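# Seat loose knob in top drawer, leave drawer open

## Task

Push the square peg of the loose knob all the way into the hole on the top drawer, and have that drawer standing open by 85 mm or more. It only counts if everything stays in place without the robot holding it, so release the parts and move the grippers away at the end.

## Robot and tools

Robot: two 6-joint arms with parallel-jaw grippers, named left_arm and right_arm. The names do not refer to image sides. They face each other across the table. left_arm's base sits at (+0.079, +0.459, +0.100) m on the +y side, and right_arm's base at (+0.033, -0.471, +0.138) m.

Scene frame: the origin is the table centre, +z points up, and the table surface is at z = +0.020 m. Every reported gripper pose (end_effector_position in m, end_effector_quat_wxyz) and velocity is given in this frame. The reported point lies between the finger pads, 3 to 4 cm behind the tips. At long reach it may differ from where the hand really is.

Gripper axes: the fingers extend along the gripper's +x and close along its y.

The command row is used by execute_actions and move. It is always one flat list of 14 numbers covering both arms, each number in [-1, 1]:
- left_arm: dx, dy, dz, rx, ry, rz, opening
- right_arm: the same seven, in the same order.

The first six numbers of each arm are an offset, not a pose. They are expressed in that gripper's own axes. They are measured from the gripper pose shown in the most recent result. Before any result in the scene has shown it, and for a second or later call within one reply, they are measured from where the gripper is when the action begins. Scale: 1.0 equals 0.6 m of translation, or 180 degrees of rotation. rx, ry, rz together form a single rotation vector.

Opening is absolute:
- +1 means fully open (0.088 m).
- Empty fingers touch at about -0.80; going lower changes nothing.
- Closing from fully open takes at least about 0.5 s.

An arm that should stay still gets zeros in its six motion numbers, but only when the last result already shows its wanted pose. Otherwise send the offset back to that pose. Zeros are not a pause: they pull the arm back to the reference pose. Always repeat the opening you want for each gripper.

execute_actions(actions, pictures) holds at most one item:
- An empty list [] just returns the current state.
- {"rows": [...], "steps": n} with n up to 15 (default 15). Each step lasts 1/30 s and uses one row. The last row repeats if rows run out. Every row is counted from the same reference pose, not from the row before it.
- {"steps": n} without rows is a wait of up to 300 steps, counted from the previous result. The time you spend replying counts toward it.

Each step, the commanded pose is clipped to within 70 mm and 16 degrees of the measured pose. If position and orientation conflict, the controller favours position. After an action ends, an arm only drifts on to its last clipped pose. Check the result and send whatever remains.

move(target, speed):
- target is one 14-number row using the same offset rules.
- Both grippers travel straight toward their targets and arrive together, taking 0.5 to 10 s. Anything longer is cut off at 10 s.
- speed is in m/s, from 0.002 to 0.5, default 0.25. Turning is capped at twice that value in rad/s.
- Openings are sent when the move starts.
- The path does not steer around obstacles or the other arm. Grippers lag and can overshoot the speed, especially when the arm is almost straight.
- The result adds a "move:" line with the outcome (done, off_target, moving, held, fault), the limits that applied (paced = target was clipped; held = checks blocked some steps, after which the arm may lurch fast), and each gripper's distance to its target.

wait(seconds): 0 to 10 s; sends nothing new.

zoom_image(camera, region): gives a closer view of part of the latest image. camera is one of cam_high, cam_low, cam_left_wrist, cam_right_wrist, each image 504x504. region is [x0, y0, x1, y1] in pixels from the top-left corner, at most 504x504.

read_manual(section="licences") returns URDF licence text only.

finished_scene(scene) ends and grades the current scene; pass its number. It cannot be undone. Before calling it, leave the peg fully seated and the drawer open at least 85 mm, with both grippers open and clear.

Results:
- The state line gives each arm's pose and velocities.
- grip_measured is the finger opening on the command scale. It can be off by about 1 mm, and reads up to about 0.061 narrower while squeezing a hard part. To hold something, command about 0.07 below grip_measured; less than that gives a lighter grip.
- "Hand target" shows the pose the controller is now driving each gripper toward.
- HELD marks steps where your row was partly or wholly not sent.
- "pose unreachable" means the clearance check altered or blocked a command for the named arm.
- Joint positions, joint torques and external torque estimates are reported. The external estimates include friction and the weight of any held load.
- MOTOR HOT appears from 50 °C; an OVER-TEMPERATURE FAULT occurs at 95 °C.
- A TORQUE FAULT (a joint reaching its load limit from contact) freezes that arm for 10 s.
- Load limits in N m: waist 18, shoulder 22.3, elbow 22.2, wrist pitch 5.86, wrist yaw 5.84, wrist roll 5.48.

Practical notes:
- Joint friction can leave the gripper short of its target or slightly tilted, and very small moves may not happen at all. Verify the pose after each move and correct any tilt.
- The simulation keeps running while you reply.
- Occasional disturbances may tug on held parts or nudge loose objects.

Avoid:
- dropping the knob or knocking anything off the table;
- arms hitting or pressing each other;
- fast contacts and targets set far past a contact point, since both push harder;
- slamming the drawer;
- holding loads long enough to overheat the motors.

Each tool is called as name([rows], argument=value, ...), one row to a line, values as JSON.

## Session

execute_actions(actions=[])

Scene clock: 0.00 s of 4500.00 s.
left_arm: end_effector_position=(+0.1315, +0.1486, +0.4256) grip_measured=+1.000 end_effector_quat_wxyz=(+0.765, -0.018, -0.022, -0.644) end_effector_velocity=(+0.000, +0.001, -0.004) end_effector_angular_velocity=(+0.016, +0.010, +0.004) | right_arm: end_effector_position=(-0.0926, -0.1791, +0.4577) grip_measured=+0.991 end_effector_quat_wxyz=(+0.549, +0.018, -0.014, +0.835) end_effector_velocity=(-0.002, -0.002, +0.003) end_effector_angular_velocity=(+0.015, -0.003, +0.019)
Joint positions: left_arm=[ 0.     0.845  0.652  0.249 -0.006  0.001  0.088] | right_arm=[-0.001  0.858  0.645  0.258 -0.    -0.004  0.088]
Joint velocities: left_arm=[-0.002 -0.007 -0.002 -0.022 -0.007 -0.007  0.   ] | right_arm=[-0.002 -0.002  0.002  0.007 -0.022 -0.007 -0.   ]
Joint torques (N m, as the arm reports them, + toward a larger angle): no reading
External joint torques (N m, as the arm's controller estimates them; a push from outside toward a larger angle lowers the number): no reading
Heat: left arm: hottest waist 30 °C (+0.0 °C/min); right arm: hottest shoulder 29 °C (+0.0 °C/min).
Hand target (left_arm): +0.131, +0.149, +0.426; +0.765, -0.018, -0.022, -0.644
Hand target (right_arm): -0.093, -0.179, +0.458; +0.549, +0.018, -0.014, +0.835

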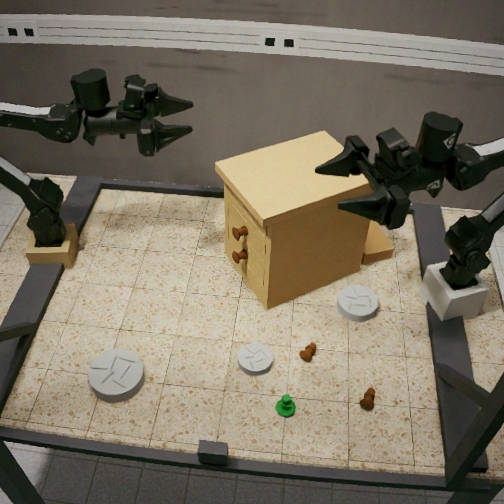

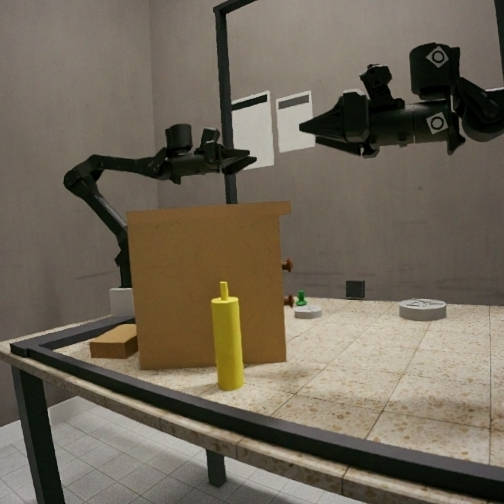

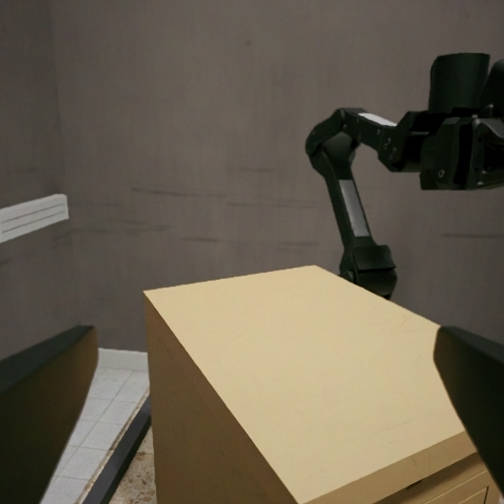

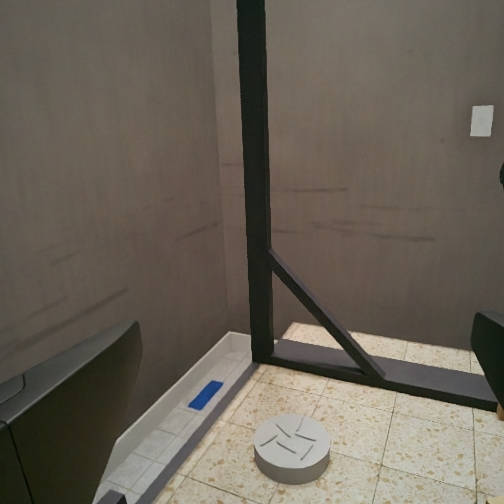

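zoom_image(camera="cam_high", region=[200, 120, 400, 320])

zoom_image(camera="cam_high", region=[230, 320, 410, 430])

zoom_image(camera="cam_low", region=[240, 190, 380, 370])

Region (200, 120, 400, 320) of cam_high's 504x504 image, scaled by 2.520, with more detail than that image has.

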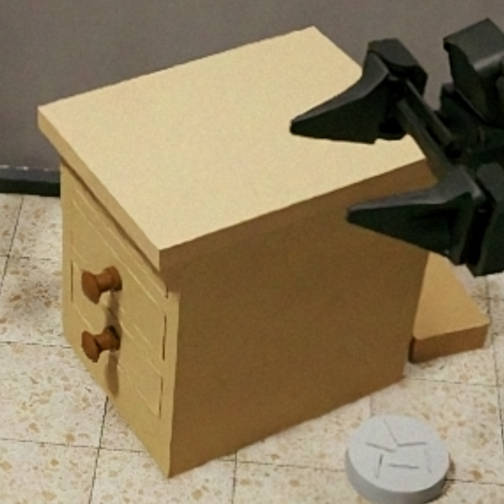

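Region (230, 320, 410, 430) of cam_high's 504x504 image, scaled by 2.800, with more detail than that image has.

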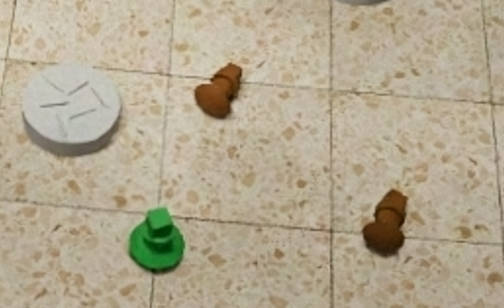

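Region (240, 190, 380, 370) of cam_low's 504x504 image, scaled by 2.800, with more detail than that image has.

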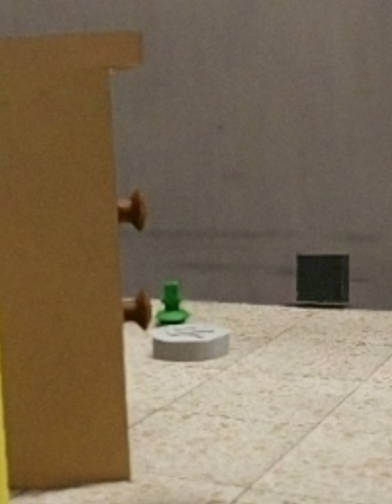

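move(target=[-0.043,-0.247,-0.22,0,0,0.139,1,-0.205,0.157,-0.263,-0.032,0.304,0.061,1])

Scene clock: 25.33 s of 4500.00 s.
left_arm: end_effector_position=(-0.0151, +0.1438, +0.2913) grip_measured=+1.000 end_effector_quat_wxyz=(+0.885, -0.019, -0.012, -0.464) end_effector_velocity=(+0.003, +0.002, -0.000) end_effector_angular_velocity=(-0.019, -0.009, +0.038) | right_arm: end_effector_position=(-0.1317, -0.3237, +0.2898) grip_measured=+0.991 end_effector_quat_wxyz=(+0.414, -0.400, +0.196, +0.794) end_effector_velocity=(+0.001, -0.002, -0.004) end_effector_angular_velocity=(-0.017, -0.008, +0.001)
Joint positions: left_arm=[-0.918  1.629  0.508  1.306 -1.356  0.158  0.088] | right_arm=[ 0.601  0.848  0.712 -0.829  0.246  0.305  0.088]
Joint velocities: left_arm=[-0.002  0.066 -0.002  0.198 -0.037  0.125  0.   ] | right_arm=[ 0.002  0.002 -0.007 -0.007 -0.007  0.007  0.   ]
Joint torques (N m, as the arm reports them, + toward a larger angle): left_arm=[-0.39 -3.96  5.24  1.31 -0.04  0.11] | right_arm=[ 0.22 -1.13  9.7   1.3   0.22  0.17]
External joint torques (N m, as the arm's controller estimates them; a push from outside toward a larger angle lowers the number): left_arm=[-0.4   0.84  0.9   0.23 -0.15  0.1 ] | right_arm=[0.22 0.45 3.14 0.05 0.07 0.16]
Heat: left arm: hottest wrist pitch 32 °C (+4.7 °C/min); right arm: hottest elbow 31 °C (+4.7 °C/min).
Hand target (left_arm): -0.018, +0.143, +0.292; +0.886, -0.022, -0.013, -0.463
Hand target (right_arm): -0.134, -0.323, +0.294; +0.414, -0.396, +0.196, +0.796
Off the commanded pose (left_arm): 0.003 m, 1 deg.
Off the commanded pose (right_arm): 0.005 m, 1 deg.
After step 90, 19.83 s passed at rest.
move: done
camera_calibration (this result's frames):
cam_left_wrist: T_world_to_cam=[[-0.833836, -0.550101, 0.0458988, 0.0577116], [-0.185613, 0.201098, -0.961825, 0.28474], [0.519871, -0.810524, -0.269789, 0.285165], [0, 0, 0, 1]] pos_world=[-0.0472753, 0.205619, 0.348155]
cam_right_wrist: T_world_to_cam=[[0.825729, 0.5636, -0.0229537, 0.3075], [0.529129, -0.788041, -0.314664, -0.0603669], [-0.195433, 0.247682, -0.948926, 0.410856], [0, 0, 0, 1]] pos_world=[-0.141675, -0.32264, 0.377934]

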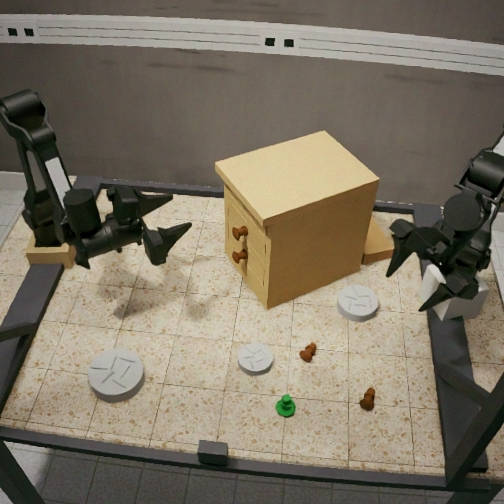

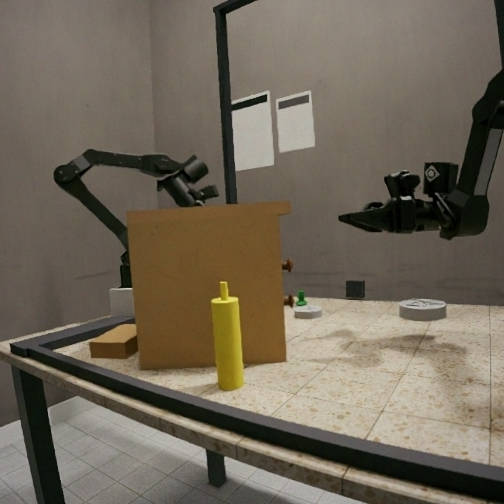

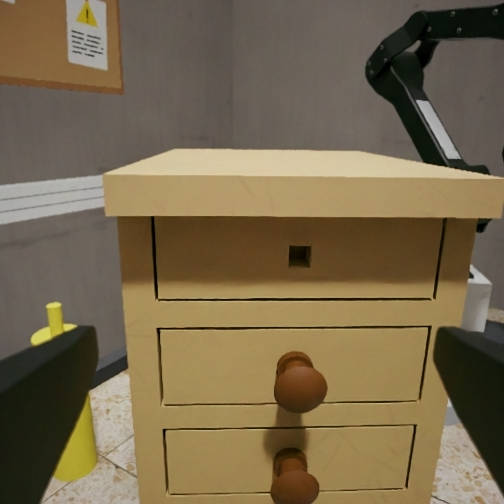

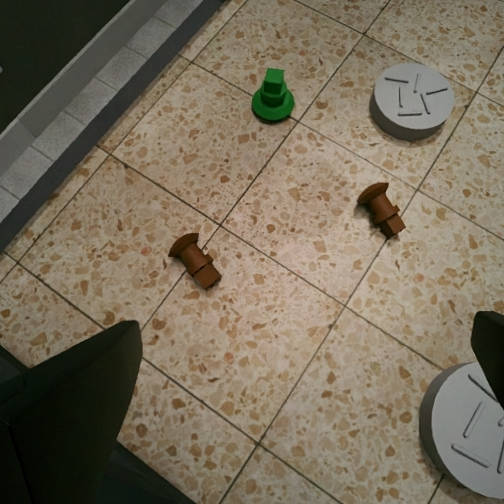

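zoom_image(camera="cam_right_wrist", region=[150, 50, 450, 310])

zoom_image(camera="cam_left_wrist", region=[230, 210, 370, 430])

Region (150, 50, 450, 310) of cam_right_wrist's 504x504 image, scaled by 1.680, with more detail than that image has; it fills the top 437 rows of this view, and the rest is white.

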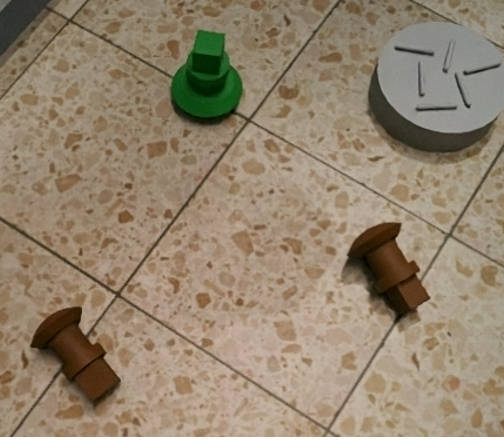

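Region (230, 210, 370, 430) of cam_left_wrist's 504x504 image, scaled by 2.291, with more detail than that image has; it fills the left 321 columns of this view, and the rest is white.

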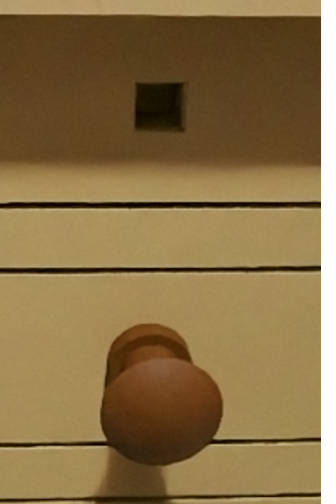

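move(target=[0,0,0,0,0,0,1,0.272,-0.037,0,0,0.095,0,1])

Scene clock: 59.40 s of 4500.00 s.
left_arm: end_effector_position=(-0.0155, +0.1434, +0.2893) grip_measured=+1.000 end_effector_quat_wxyz=(+0.886, -0.015, -0.013, -0.464) end_effector_velocity=(+0.001, +0.002, -0.001) end_effector_angular_velocity=(-0.013, +0.021, +0.004) | right_arm: end_effector_position=(-0.1652, -0.2333, +0.1586) grip_measured=+0.991 end_effector_quat_wxyz=(+0.381, -0.516, +0.256, +0.723) end_effector_velocity=(-0.004, +0.001, +0.000) end_effector_angular_velocity=(-0.012, +0.027, -0.016)
Joint positions: left_arm=[-0.918  1.637  0.508  1.309 -1.357  0.161  0.088] | right_arm=[ 0.316  1.599  0.765 -0.397  0.057  0.092  0.088]
Joint velocities: left_arm=[-0.002 -0.002 -0.007  0.007 -0.007 -0.022  0.   ] | right_arm=[-0.002  0.007  0.007  0.007 -0.022  0.022 -0.   ]
Joint torques (N m, as the arm reports them, + toward a larger angle): left_arm=[-0.03 -5.83  3.94  0.91  0.15 -0.09] | right_arm=[-0.4  -5.27  8.05  1.15 -0.19 -0.26]
External joint torques (N m, as the arm's controller estimates them; a push from outside toward a larger angle lowers the number): left_arm=[-0.05 -1.06 -0.36 -0.15  0.03 -0.1 ] | right_arm=[-0.41  0.4   2.56  0.22 -0.22 -0.26]
Heat: left arm: hottest wrist pitch 33 °C (+3.0 °C/min); right arm: hottest elbow 35 °C (+6.1 °C/min).
Hand target (left_arm): -0.015, +0.144, +0.291; +0.885, -0.019, -0.012, -0.464
Hand target (right_arm): -0.168, -0.230, +0.160; +0.379, -0.513, +0.256, +0.726
Off the commanded pose (left_arm): 0.002 m, 0 deg.
Off the commanded pose (right_arm): 0.006 m, 0 deg.
After step 90, 29.73 s passed at rest.
move: done
camera_calibration (this result's frames):
cam_left_wrist: T_world_to_cam=[[-0.833603, -0.55105, 0.03808, 0.0596722], [-0.180258, 0.206224, -0.961758, 0.282203], [0.522124, -0.808588, -0.27124, 0.284768], [0, 0, 0, 1]] pos_world=[-0.0480721, 0.204946, 0.346379]
cam_right_wrist: T_world_to_cam=[[0.834005, 0.551632, -0.0117101, 0.277975], [0.551434, -0.834056, -0.0164725, -0.0670977], [-0.0188536, 0.00728079, -0.999796, 0.238592], [0, 0, 0, 1]] pos_world=[-0.190335, -0.21104, 0.240693]

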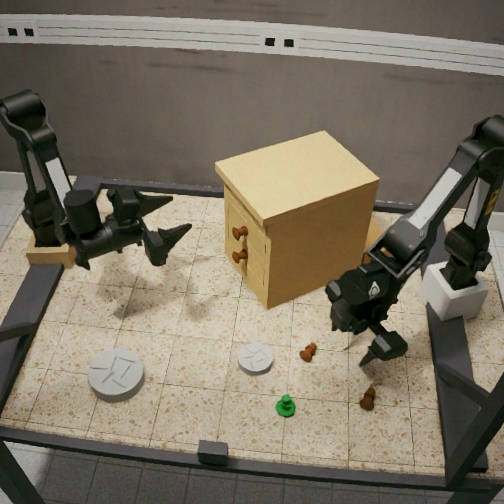

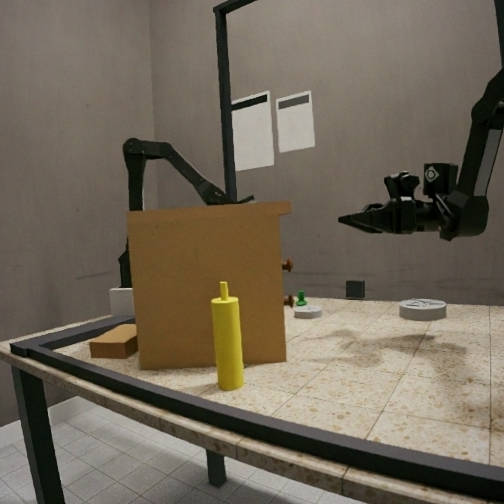

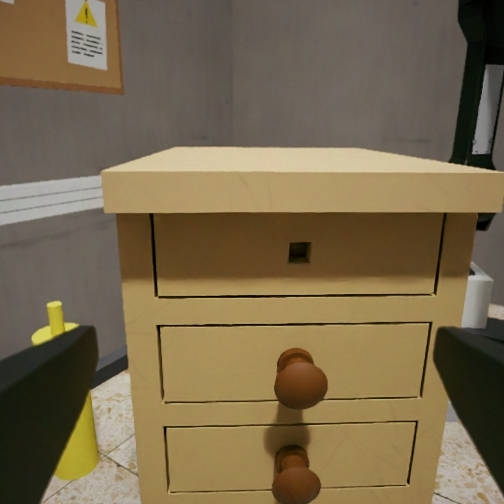

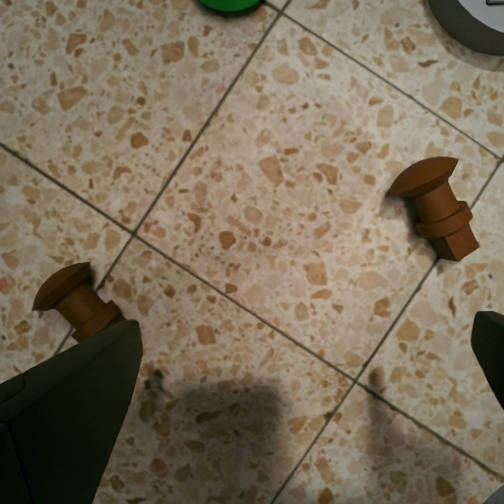

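zoom_image(camera="cam_right_wrist", region=[370, 140, 504, 280])

zoom_image(camera="cam_right_wrist", region=[20, 240, 160, 380])

Region (370, 140, 504, 280) of cam_right_wrist's 504x504 image, scaled by 3.600, with more detail than that image has; it fills the left 482 columns of this view, and the rest is white.

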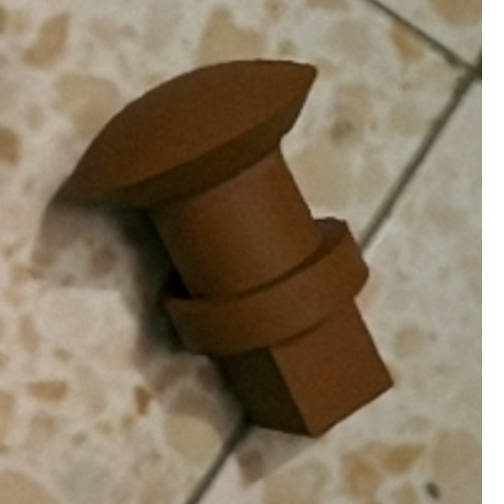

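Region (20, 240, 160, 380) of cam_right_wrist's 504x504 image, scaled by 3.600, with more detail than that image has.

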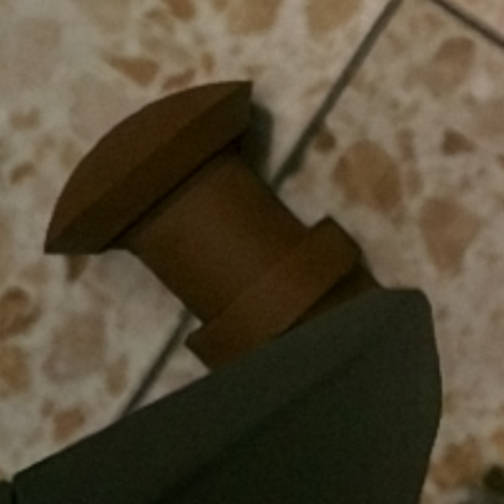

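move(target=[0,0,0,0,0,0,1,0.019,0.135,-0.036,0,0,0,1])

zoom_image(camera="cam_right_wrist", region=[150, 150, 350, 350])

Scene clock: 71.10 s of 4500.00 s.
left_arm: end_effector_position=(-0.0155, +0.1434, +0.2893) grip_measured=+1.000 end_effector_quat_wxyz=(+0.886, -0.015, -0.013, -0.464) end_effector_velocity=(-0.001, -0.000, -0.000) end_effector_angular_velocity=(+0.000, +0.000, -0.010) | right_arm: end_effector_position=(-0.2217, -0.2923, +0.1414) grip_measured=+0.991 end_effector_quat_wxyz=(+0.379, -0.513, +0.256, +0.726) end_effector_velocity=(-0.000, -0.004, -0.001) end_effector_angular_velocity=(-0.011, -0.001, +0.003)
Joint positions: left_arm=[-0.918  1.637  0.508  1.309 -1.357  0.161  0.088] | right_arm=[ 0.626  1.668  0.757 -0.344  0.152  0.385  0.088]
Joint velocities: left_arm=[-0.002 -0.002 -0.002 -0.007  0.007 -0.007  0.   ] | right_arm=[ 0.007 -0.002 -0.002 -0.007 -0.007  0.007  0.   ]
Joint torques (N m, as the arm reports them, + toward a larger angle): left_arm=[ 0.08 -5.11  4.01  1.04  0.13  0.01] | right_arm=[ 0.24 -5.35  6.03  1.12  0.3   0.21]
External joint torques (N m, as the arm's controller estimates them; a push from outside toward a larger angle lowers the number): left_arm=[ 0.11 -0.31 -0.33 -0.03  0.01  0.  ] | right_arm=[0.25 0.62 0.81 0.23 0.18 0.2 ]
Heat: left arm: hottest wrist pitch 32 °C (+1.0 °C/min); right arm: hottest elbow 35 °C (+5.1 °C/min).
Hand target (left_arm): -0.015, +0.143, +0.289; +0.886, -0.015, -0.013, -0.464
Hand target (right_arm): -0.221, -0.293, +0.139; +0.381, -0.516, +0.255, +0.723
Off the commanded pose (left_arm): 0.000 m, 0 deg.
Off the commanded pose (right_arm): 0.003 m, 0 deg.
After step 90, 7.73 s passed at rest.
move: done
camera_calibration (this result's frames):
cam_left_wrist: T_world_to_cam=[[-0.833603, -0.55105, 0.03808, 0.0596722], [-0.180258, 0.206224, -0.961758, 0.282203], [0.522124, -0.808588, -0.27124, 0.284768], [0, 0, 0, 1]] pos_world=[-0.0480721, 0.204946, 0.346379]
cam_right_wrist: T_world_to_cam=[[0.831989, 0.554507, -0.017766, 0.358734], [0.554165, -0.832145, -0.0208972, -0.0836553], [-0.0263715, 0.00754098, -0.999624, 0.219053], [0, 0, 0, 1]] pos_world=[-0.246327, -0.270186, 0.223595]

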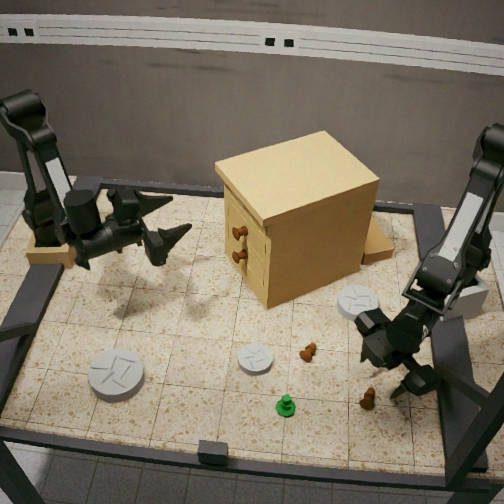

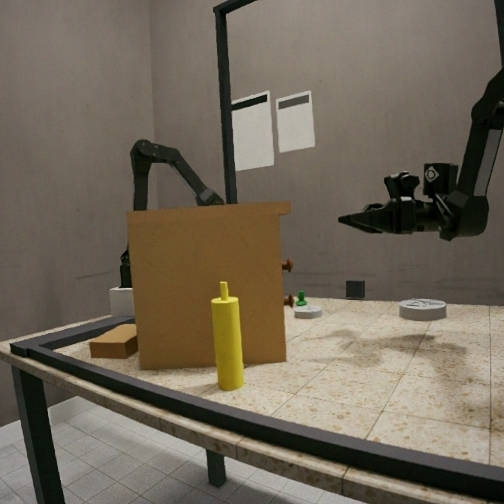

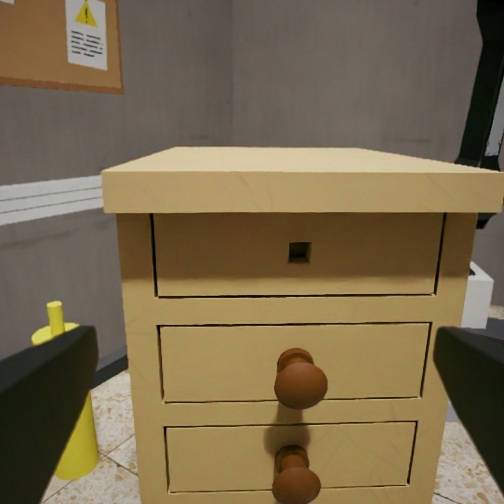

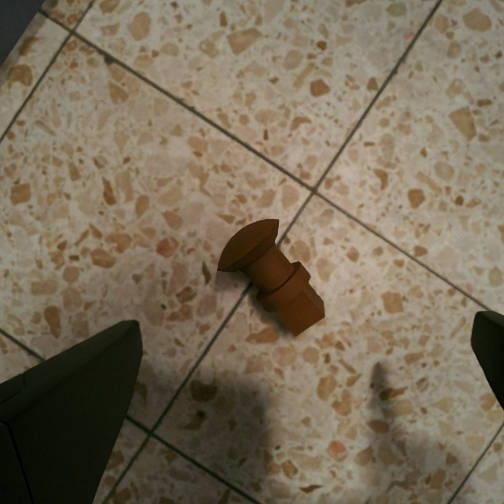

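Region (150, 150, 350, 350) of cam_right_wrist's 504x504 image, scaled by 2.520, with more detail than that image has.

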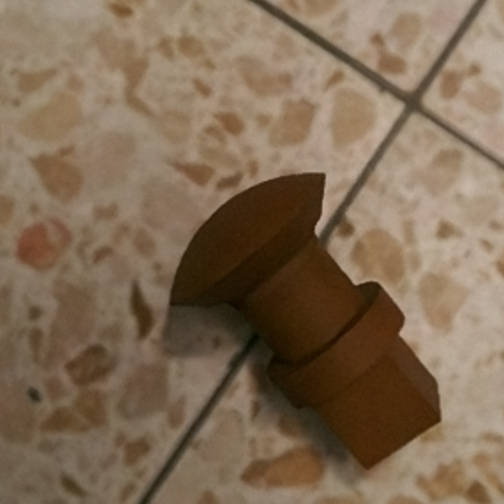

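move(target=[0.12,0,0,0,0,0,1,0.03,-0.275,0.064,0,0,0,1])

zoom_image(camera="cam_right_wrist", region=[150, 150, 350, 350])

zoom_image(camera="cam_left_wrist", region=[200, 150, 400, 350])

Scene clock: 98.67 s of 4500.00 s.
left_arm: end_effector_position=(+0.0256, +0.0876, +0.2924) grip_measured=+1.000 end_effector_quat_wxyz=(+0.886, -0.014, -0.015, -0.464) end_effector_velocity=(-0.001, -0.002, +0.002) end_effector_angular_velocity=(-0.023, +0.023, -0.006) | right_arm: end_effector_position=(-0.1110, -0.1663, +0.1391) grip_measured=+0.991 end_effector_quat_wxyz=(+0.380, -0.514, +0.257, +0.724) end_effector_velocity=(+0.003, +0.002, -0.001) end_effector_angular_velocity=(-0.003, -0.007, +0.025)
Joint positions: left_arm=[-0.676  1.672  0.6    1.162 -1.117  0.07   0.088] | right_arm=[ 0.013  1.746  0.835 -0.318 -0.049 -0.191  0.088]
Joint velocities: left_arm=[ 0.002  0.002  0.007  0.007  0.007 -0.022  0.   ] | right_arm=[-0.012  0.007  0.007 -0.007 -0.007 -0.037  0.   ]
Joint torques (N m, as the arm reports them, + toward a larger angle): left_arm=[ 0.26 -4.58  5.57  1.14  0.22 -0.08] | right_arm=[-0.35 -6.04  7.68  0.9  -0.25 -0.22]
External joint torques (N m, as the arm's controller estimates them; a push from outside toward a larger angle lowers the number): left_arm=[ 0.25  0.89  0.82 -0.13  0.16 -0.08] | right_arm=[-0.37  0.42  2.55  0.   -0.2  -0.22]
Heat: left arm: hottest wrist pitch 32 °C (+0.0 °C/min); right arm: hottest elbow 34 °C (+1.0 °C/min).
Hand target (left_arm): +0.025, +0.084, +0.293; +0.886, -0.016, -0.014, -0.464
Hand target (right_arm): -0.112, -0.163, +0.140; +0.378, -0.513, +0.257, +0.726
Off the commanded pose (left_arm): 0.003 m, 0 deg.
Off the commanded pose (right_arm): 0.005 m, 0 deg.
After step 90, 23.33 s passed at rest.
move: done
camera_calibration (this result's frames):
cam_left_wrist: T_world_to_cam=[[-0.833146, -0.55193, 0.0352222, 0.0640005], [-0.177314, 0.206247, -0.9623, 0.304129], [0.523858, -0.807982, -0.269699, 0.218477], [0, 0, 0, 1]] pos_world=[-0.00720287, 0.149124, 0.349332]
cam_right_wrist: T_world_to_cam=[[0.834392, 0.550936, -0.0160977, 0.196154], [0.550693, -0.834529, -0.0172466, -0.0414923], [-0.0229358, 0.00552551, -0.999722, 0.218849], [0, 0, 0, 1]] pos_world=[-0.135801, -0.143904, 0.22123]

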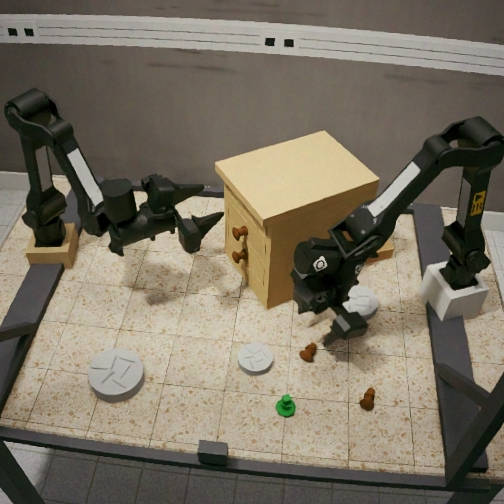

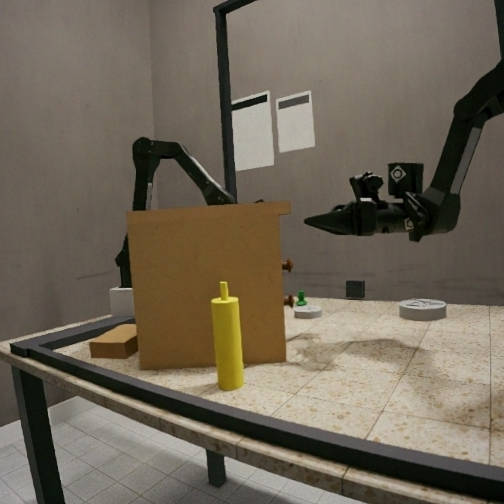

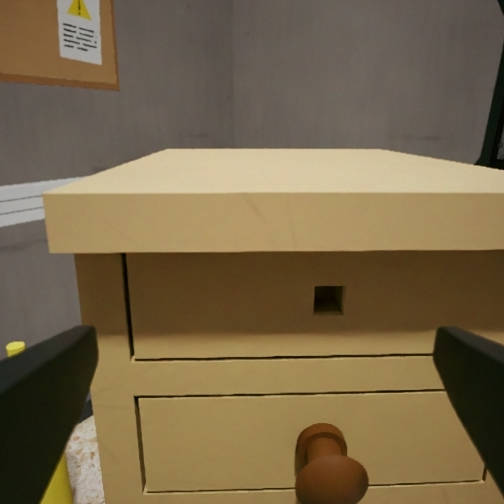

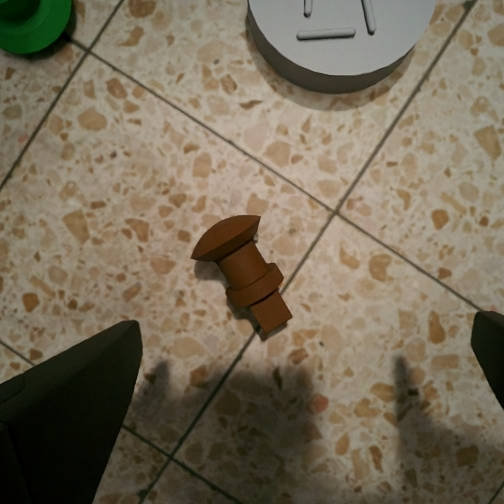

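Region (150, 150, 350, 350) of cam_right_wrist's 504x504 image, scaled by 2.520, with more detail than that image has.

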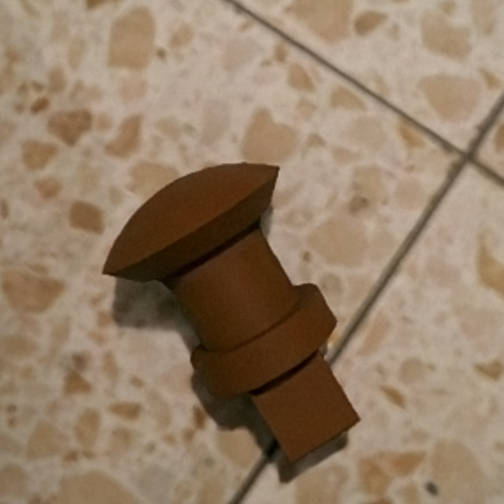

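Region (200, 150, 400, 350) of cam_left_wrist's 504x504 image, scaled by 2.520, with more detail than that image has.

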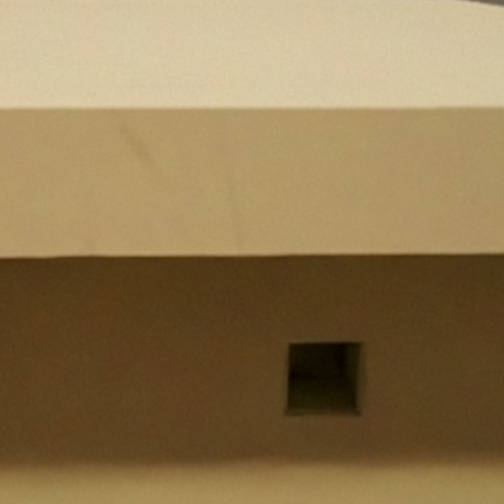

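move(target=[0,-0.13,0,0,0,0,1,0,0,0,0,0,0,1])

zoom_image(camera="cam_left_wrist", region=[80, 200, 280, 400])

Scene clock: 123.03 s of 4500.00 s.
left_arm: end_effector_position=(-0.0356, +0.0456, +0.2943) grip_measured=+1.000 end_effector_quat_wxyz=(+0.886, -0.016, -0.014, -0.464) end_effector_velocity=(-0.002, -0.002, -0.002) end_effector_angular_velocity=(+0.019, -0.015, +0.005) | right_arm: end_effector_position=(-0.1109, -0.1658, +0.1392) grip_measured=+0.991 end_effector_quat_wxyz=(+0.380, -0.514, +0.257, +0.725) end_effector_velocity=(-0.001, +0.001, +0.001) end_effector_angular_velocity=(+0.003, +0.011, -0.007)
Joint positions: left_arm=[-0.769  1.888  0.886  1.116 -1.209  0.09   0.088] | right_arm=[ 0.011  1.747  0.837 -0.319 -0.05  -0.193  0.088]
Joint velocities: left_arm=[-0.002  0.007  0.012 -0.022 -0.007  0.007  0.   ] | right_arm=[-0.002 -0.002 -0.002  0.007 -0.007  0.007 -0.   ]
Joint torques (N m, as the arm reports them, + toward a larger angle): left_arm=[-0.36 -5.95  5.81  1.07 -0.15  0.12] | right_arm=[ 0.14 -7.33  6.01  1.09  0.    0.08]
External joint torques (N m, as the arm's controller estimates them; a push from outside toward a larger angle lowers the number): left_arm=[-0.4   1.2   0.9  -0.12 -0.22  0.11] | right_arm=[ 0.14 -0.81  0.8   0.17  0.05  0.08]
Heat: left arm: hottest elbow 32 °C (-1.0 °C/min); right arm: hottest elbow 34 °C (-1.0 °C/min).
Hand target (left_arm): -0.039, +0.044, +0.293; +0.886, -0.014, -0.015, -0.463
Hand target (right_arm): -0.111, -0.166, +0.139; +0.380, -0.514, +0.257, +0.724
Off the commanded pose (left_arm): 0.004 m, 0 deg.
Off the commanded pose (right_arm): 0.001 m, 0 deg.
After step 90, 20.40 s passed at rest.
move: done
camera_calibration (this result's frames):
cam_left_wrist: T_world_to_cam=[[-0.833686, -0.550863, 0.0389663, -0.0114707], [-0.17987, 0.20415, -0.962273, 0.303784], [0.522125, -0.809242, -0.269281, 0.216975], [0, 0, 0, 1]] pos_world=[-0.0682095, 0.107249, 0.351197]
cam_right_wrist: T_world_to_cam=[[0.833753, 0.551883, -0.0167407, 0.195982], [0.551633, -0.833904, -0.0174683, -0.0408793], [-0.0236006, 0.00532952, -0.999707, 0.218848], [0, 0, 0, 1]] pos_world=[-0.135685, -0.143415, 0.221351]

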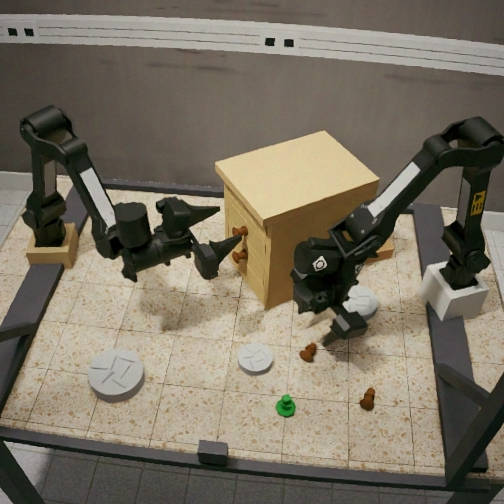

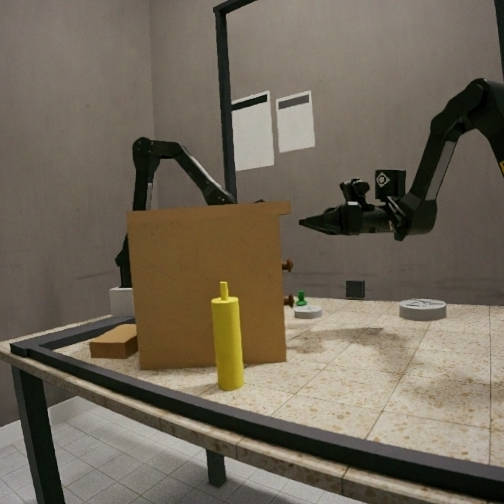

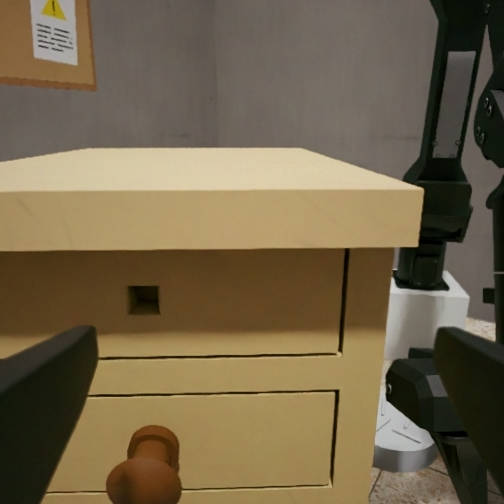

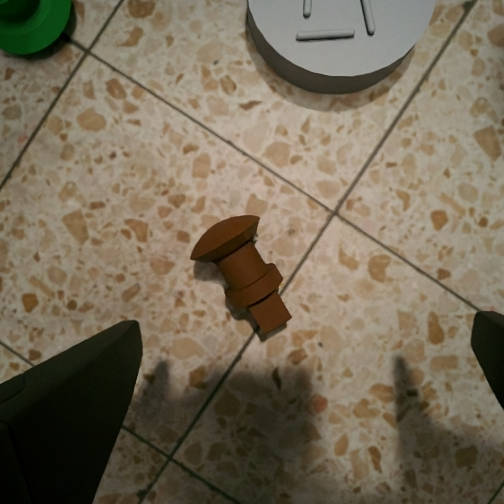

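Region (80, 200, 280, 400) of cam_left_wrist's 504x504 image, scaled by 2.520, with more detail than that image has.

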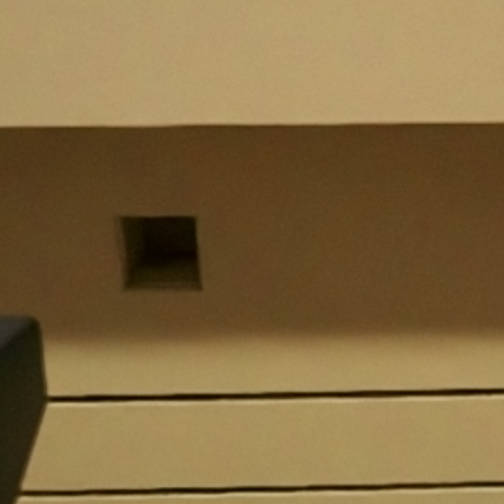

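move(target=[-0.264,-0.048,-0.157,0,0,-0.25,1,0.024,-0.033,-0.067,-0.139,-0.057,0.071,0.1])

Scene clock: 190.97 s of 4500.00 s.
left_arm: end_effector_position=(-0.1469, +0.1531, +0.1988) grip_measured=+1.000 end_effector_quat_wxyz=(+0.647, +0.005, -0.003, -0.763) end_effector_velocity=(-0.003, +0.002, -0.001) end_effector_angular_velocity=(+0.006, +0.001, -0.015) | right_arm: end_effector_position=(-0.0766, -0.1767, +0.1172) grip_measured=+0.102 end_effector_quat_wxyz=(+0.205, -0.485, +0.109, +0.843) end_effector_velocity=(-0.001, -0.001, +0.001) end_effector_angular_velocity=(-0.007, +0.017, +0.006)
Joint positions: left_arm=[-1.072  1.992  0.42   1.565 -0.744  0.007  0.088] | right_arm=[-0.244  1.769  0.68  -0.138 -0.412 -0.87   0.044]
Joint velocities: left_arm=[-0.007 -0.002 -0.002 -0.007  0.007 -0.007  0.   ] | right_arm=[-0.007  0.002  0.002 -0.007 -0.022 -0.007 -0.   ]
Joint torques (N m, as the arm reports them, + toward a larger angle): left_arm=[-0.39 -4.88  2.12  1.75  0.18 -0.04] | right_arm=[-0.22 -5.59  4.08  1.06 -0.52 -0.2 ]
External joint torques (N m, as the arm's controller estimates them; a push from outside toward a larger angle lowers the number): left_arm=[-0.39  0.87 -0.69  0.25  0.19 -0.05] | right_arm=[-0.2   0.41 -0.47  0.18 -0.21 -0.2 ]
Heat: left arm: hottest elbow 34 °C (+1.0 °C/min); right arm: hottest shoulder 34 °C (+0.0 °C/min).
Hand target (left_arm): -0.148, +0.155, +0.194; +0.643, +0.011, -0.002, -0.766
Hand target (right_arm): -0.076, -0.182, +0.113; +0.199, -0.486, +0.115, +0.843
Off the commanded pose (left_arm): 0.005 m, 3 deg.
Off the commanded pose (right_arm): 0.007 m, 1 deg.
joint sent to its limit (left arm) — the command would take joint 4 (wrist pitch) past its upper limit, so that joint was sent only as far as its limit.
After step 90, 62.87 s passed at rest.
move: off_target (left_arm)
camera_calibration (this result's frames):
cam_left_wrist: T_world_to_cam=[[-0.982946, 0.183413, 0.0133241, -0.170559], [0.0449058, 0.309656, -0.949788, 0.184259], [-0.178329, -0.932991, -0.312612, 0.261054], [0, 0, 0, 1]] pos_world=[-0.129371, 0.217787, 0.258888]
cam_right_wrist: T_world_to_cam=[[0.474509, 0.879877, -0.02563, 0.204499], [0.859767, -0.469515, -0.200891, 0.0402272], [-0.188793, 0.0732887, -0.979278, 0.19465], [0, 0, 0, 1]] pos_world=[-0.0948741, -0.175313, 0.203939]

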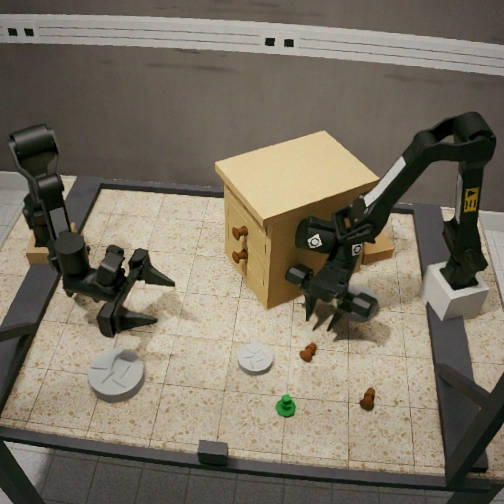

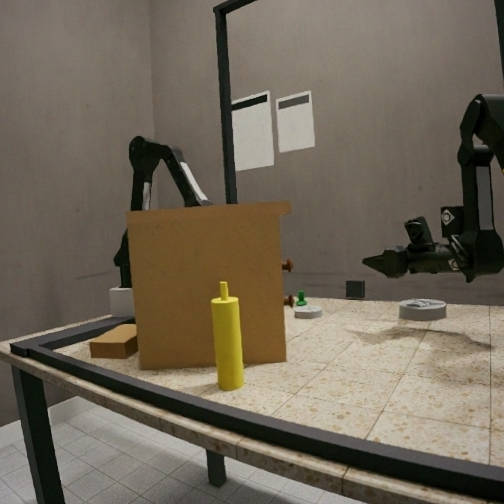

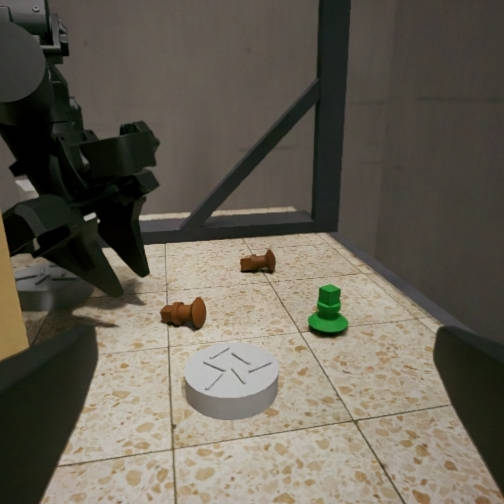

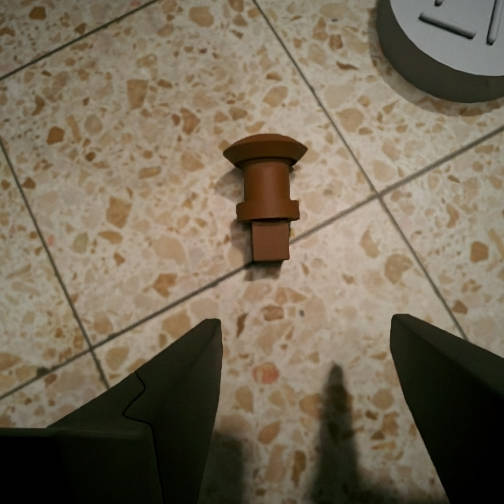

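move(target=[0,0,0,0,0,0,1,0.065,0.012,0,0,0,0,0.1], speed=0.1)

Scene clock: 200.40 s of 4500.00 s.
left_arm: end_effector_position=(-0.1471, +0.1533, +0.1986) grip_measured=+1.000 end_effector_quat_wxyz=(+0.646, +0.005, -0.003, -0.763) end_effector_velocity=(-0.001, +0.001, -0.001) end_effector_angular_velocity=(+0.006, +0.001, -0.010) | right_arm: end_effector_position=(-0.0977, -0.1695, +0.0887) grip_measured=+0.102 end_effector_quat_wxyz=(+0.207, -0.480, +0.103, +0.846) end_effector_velocity=(+0.000, +0.001, -0.003) end_effector_angular_velocity=(+0.003, -0.009, +0.006)
Joint positions: left_arm=[-1.072  1.992  0.42   1.566 -0.743  0.006  0.088] | right_arm=[-0.174  1.904  0.675  0.046 -0.393 -0.801  0.044]
Joint velocities: left_arm=[-0.002 -0.002 -0.002 -0.007  0.007 -0.007  0.   ] | right_arm=[ 0.002  0.012  0.002  0.007  0.007 -0.007  0.   ]
Joint torques (N m, as the arm reports them, + toward a larger angle): left_arm=[ 0.01 -5.9   2.54  1.46 -0.05  0.05] | right_arm=[ 0.32 -5.96  3.8   1.18 -0.04  0.22]
External joint torques (N m, as the arm's controller estimates them; a push from outside toward a larger angle lowers the number): left_arm=[ 0.02 -0.21 -0.23 -0.03 -0.06  0.04] | right_arm=[ 0.36  0.52 -0.2   0.23  0.24  0.21]
Heat: left arm: hottest wrist pitch 34 °C (+1.0 °C/min); right arm: hottest shoulder 34 °C (+1.0 °C/min).
Hand target (left_arm): -0.147, +0.153, +0.199; +0.647, +0.005, -0.003, -0.763
Hand target (right_arm): -0.097, -0.174, +0.084; +0.205, -0.485, +0.109, +0.843
Off the commanded pose (left_arm): 0.000 m, 0 deg.
Off the commanded pose (right_arm): 0.007 m, 1 deg.
After step 90, 5.53 s passed at rest.
move: done
camera_calibration (this result's frames):
cam_left_wrist: T_world_to_cam=[[-0.982664, 0.184907, 0.0134586, -0.171011], [0.045302, 0.309875, -0.949697, 0.184074], [-0.179776, -0.932624, -0.31288, 0.260914], [0, 0, 0, 1]] pos_world=[-0.129479, 0.217915, 0.258751]
cam_right_wrist: T_world_to_cam=[[0.47158, 0.88169, -0.0153124, 0.206515], [0.859592, -0.463496, -0.215113, 0.0582607], [-0.196761, 0.0882807, -0.976469, 0.163736], [0, 0, 0, 1]] pos_world=[-0.115252, -0.169533, 0.175578]

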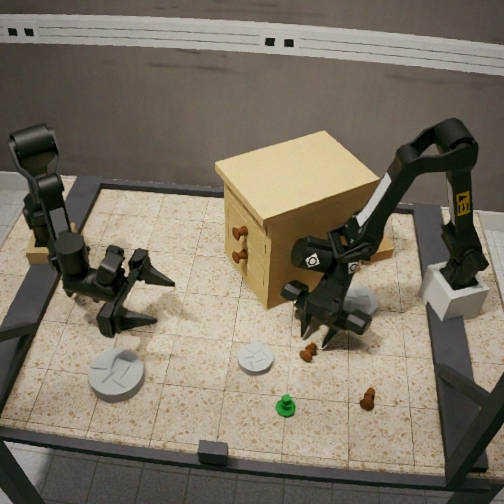

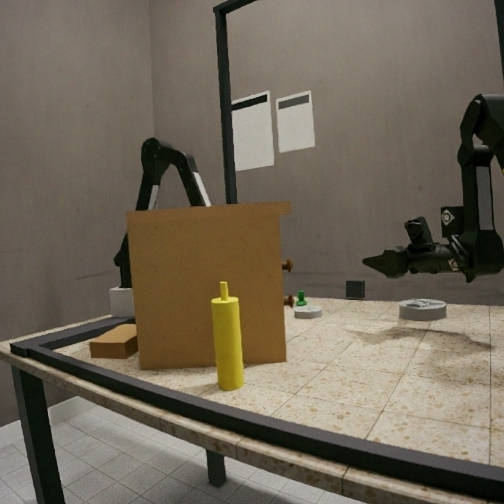

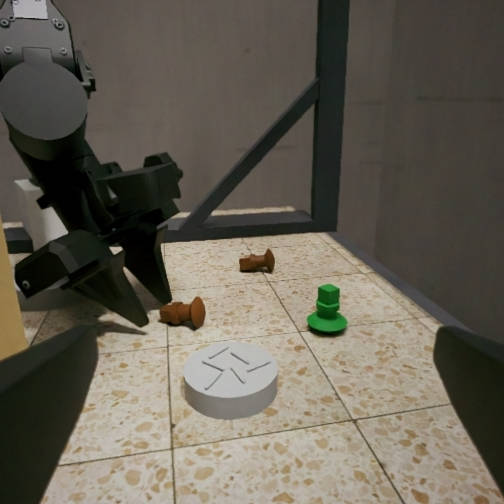

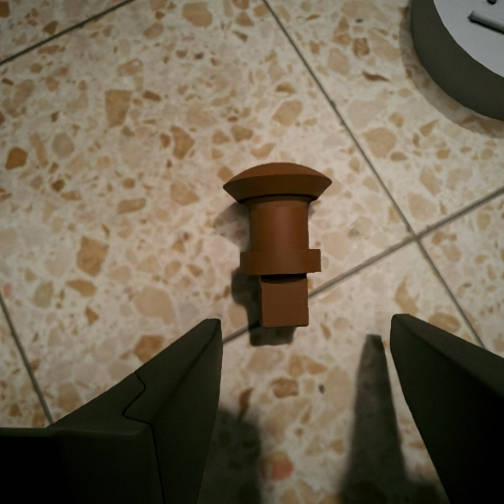

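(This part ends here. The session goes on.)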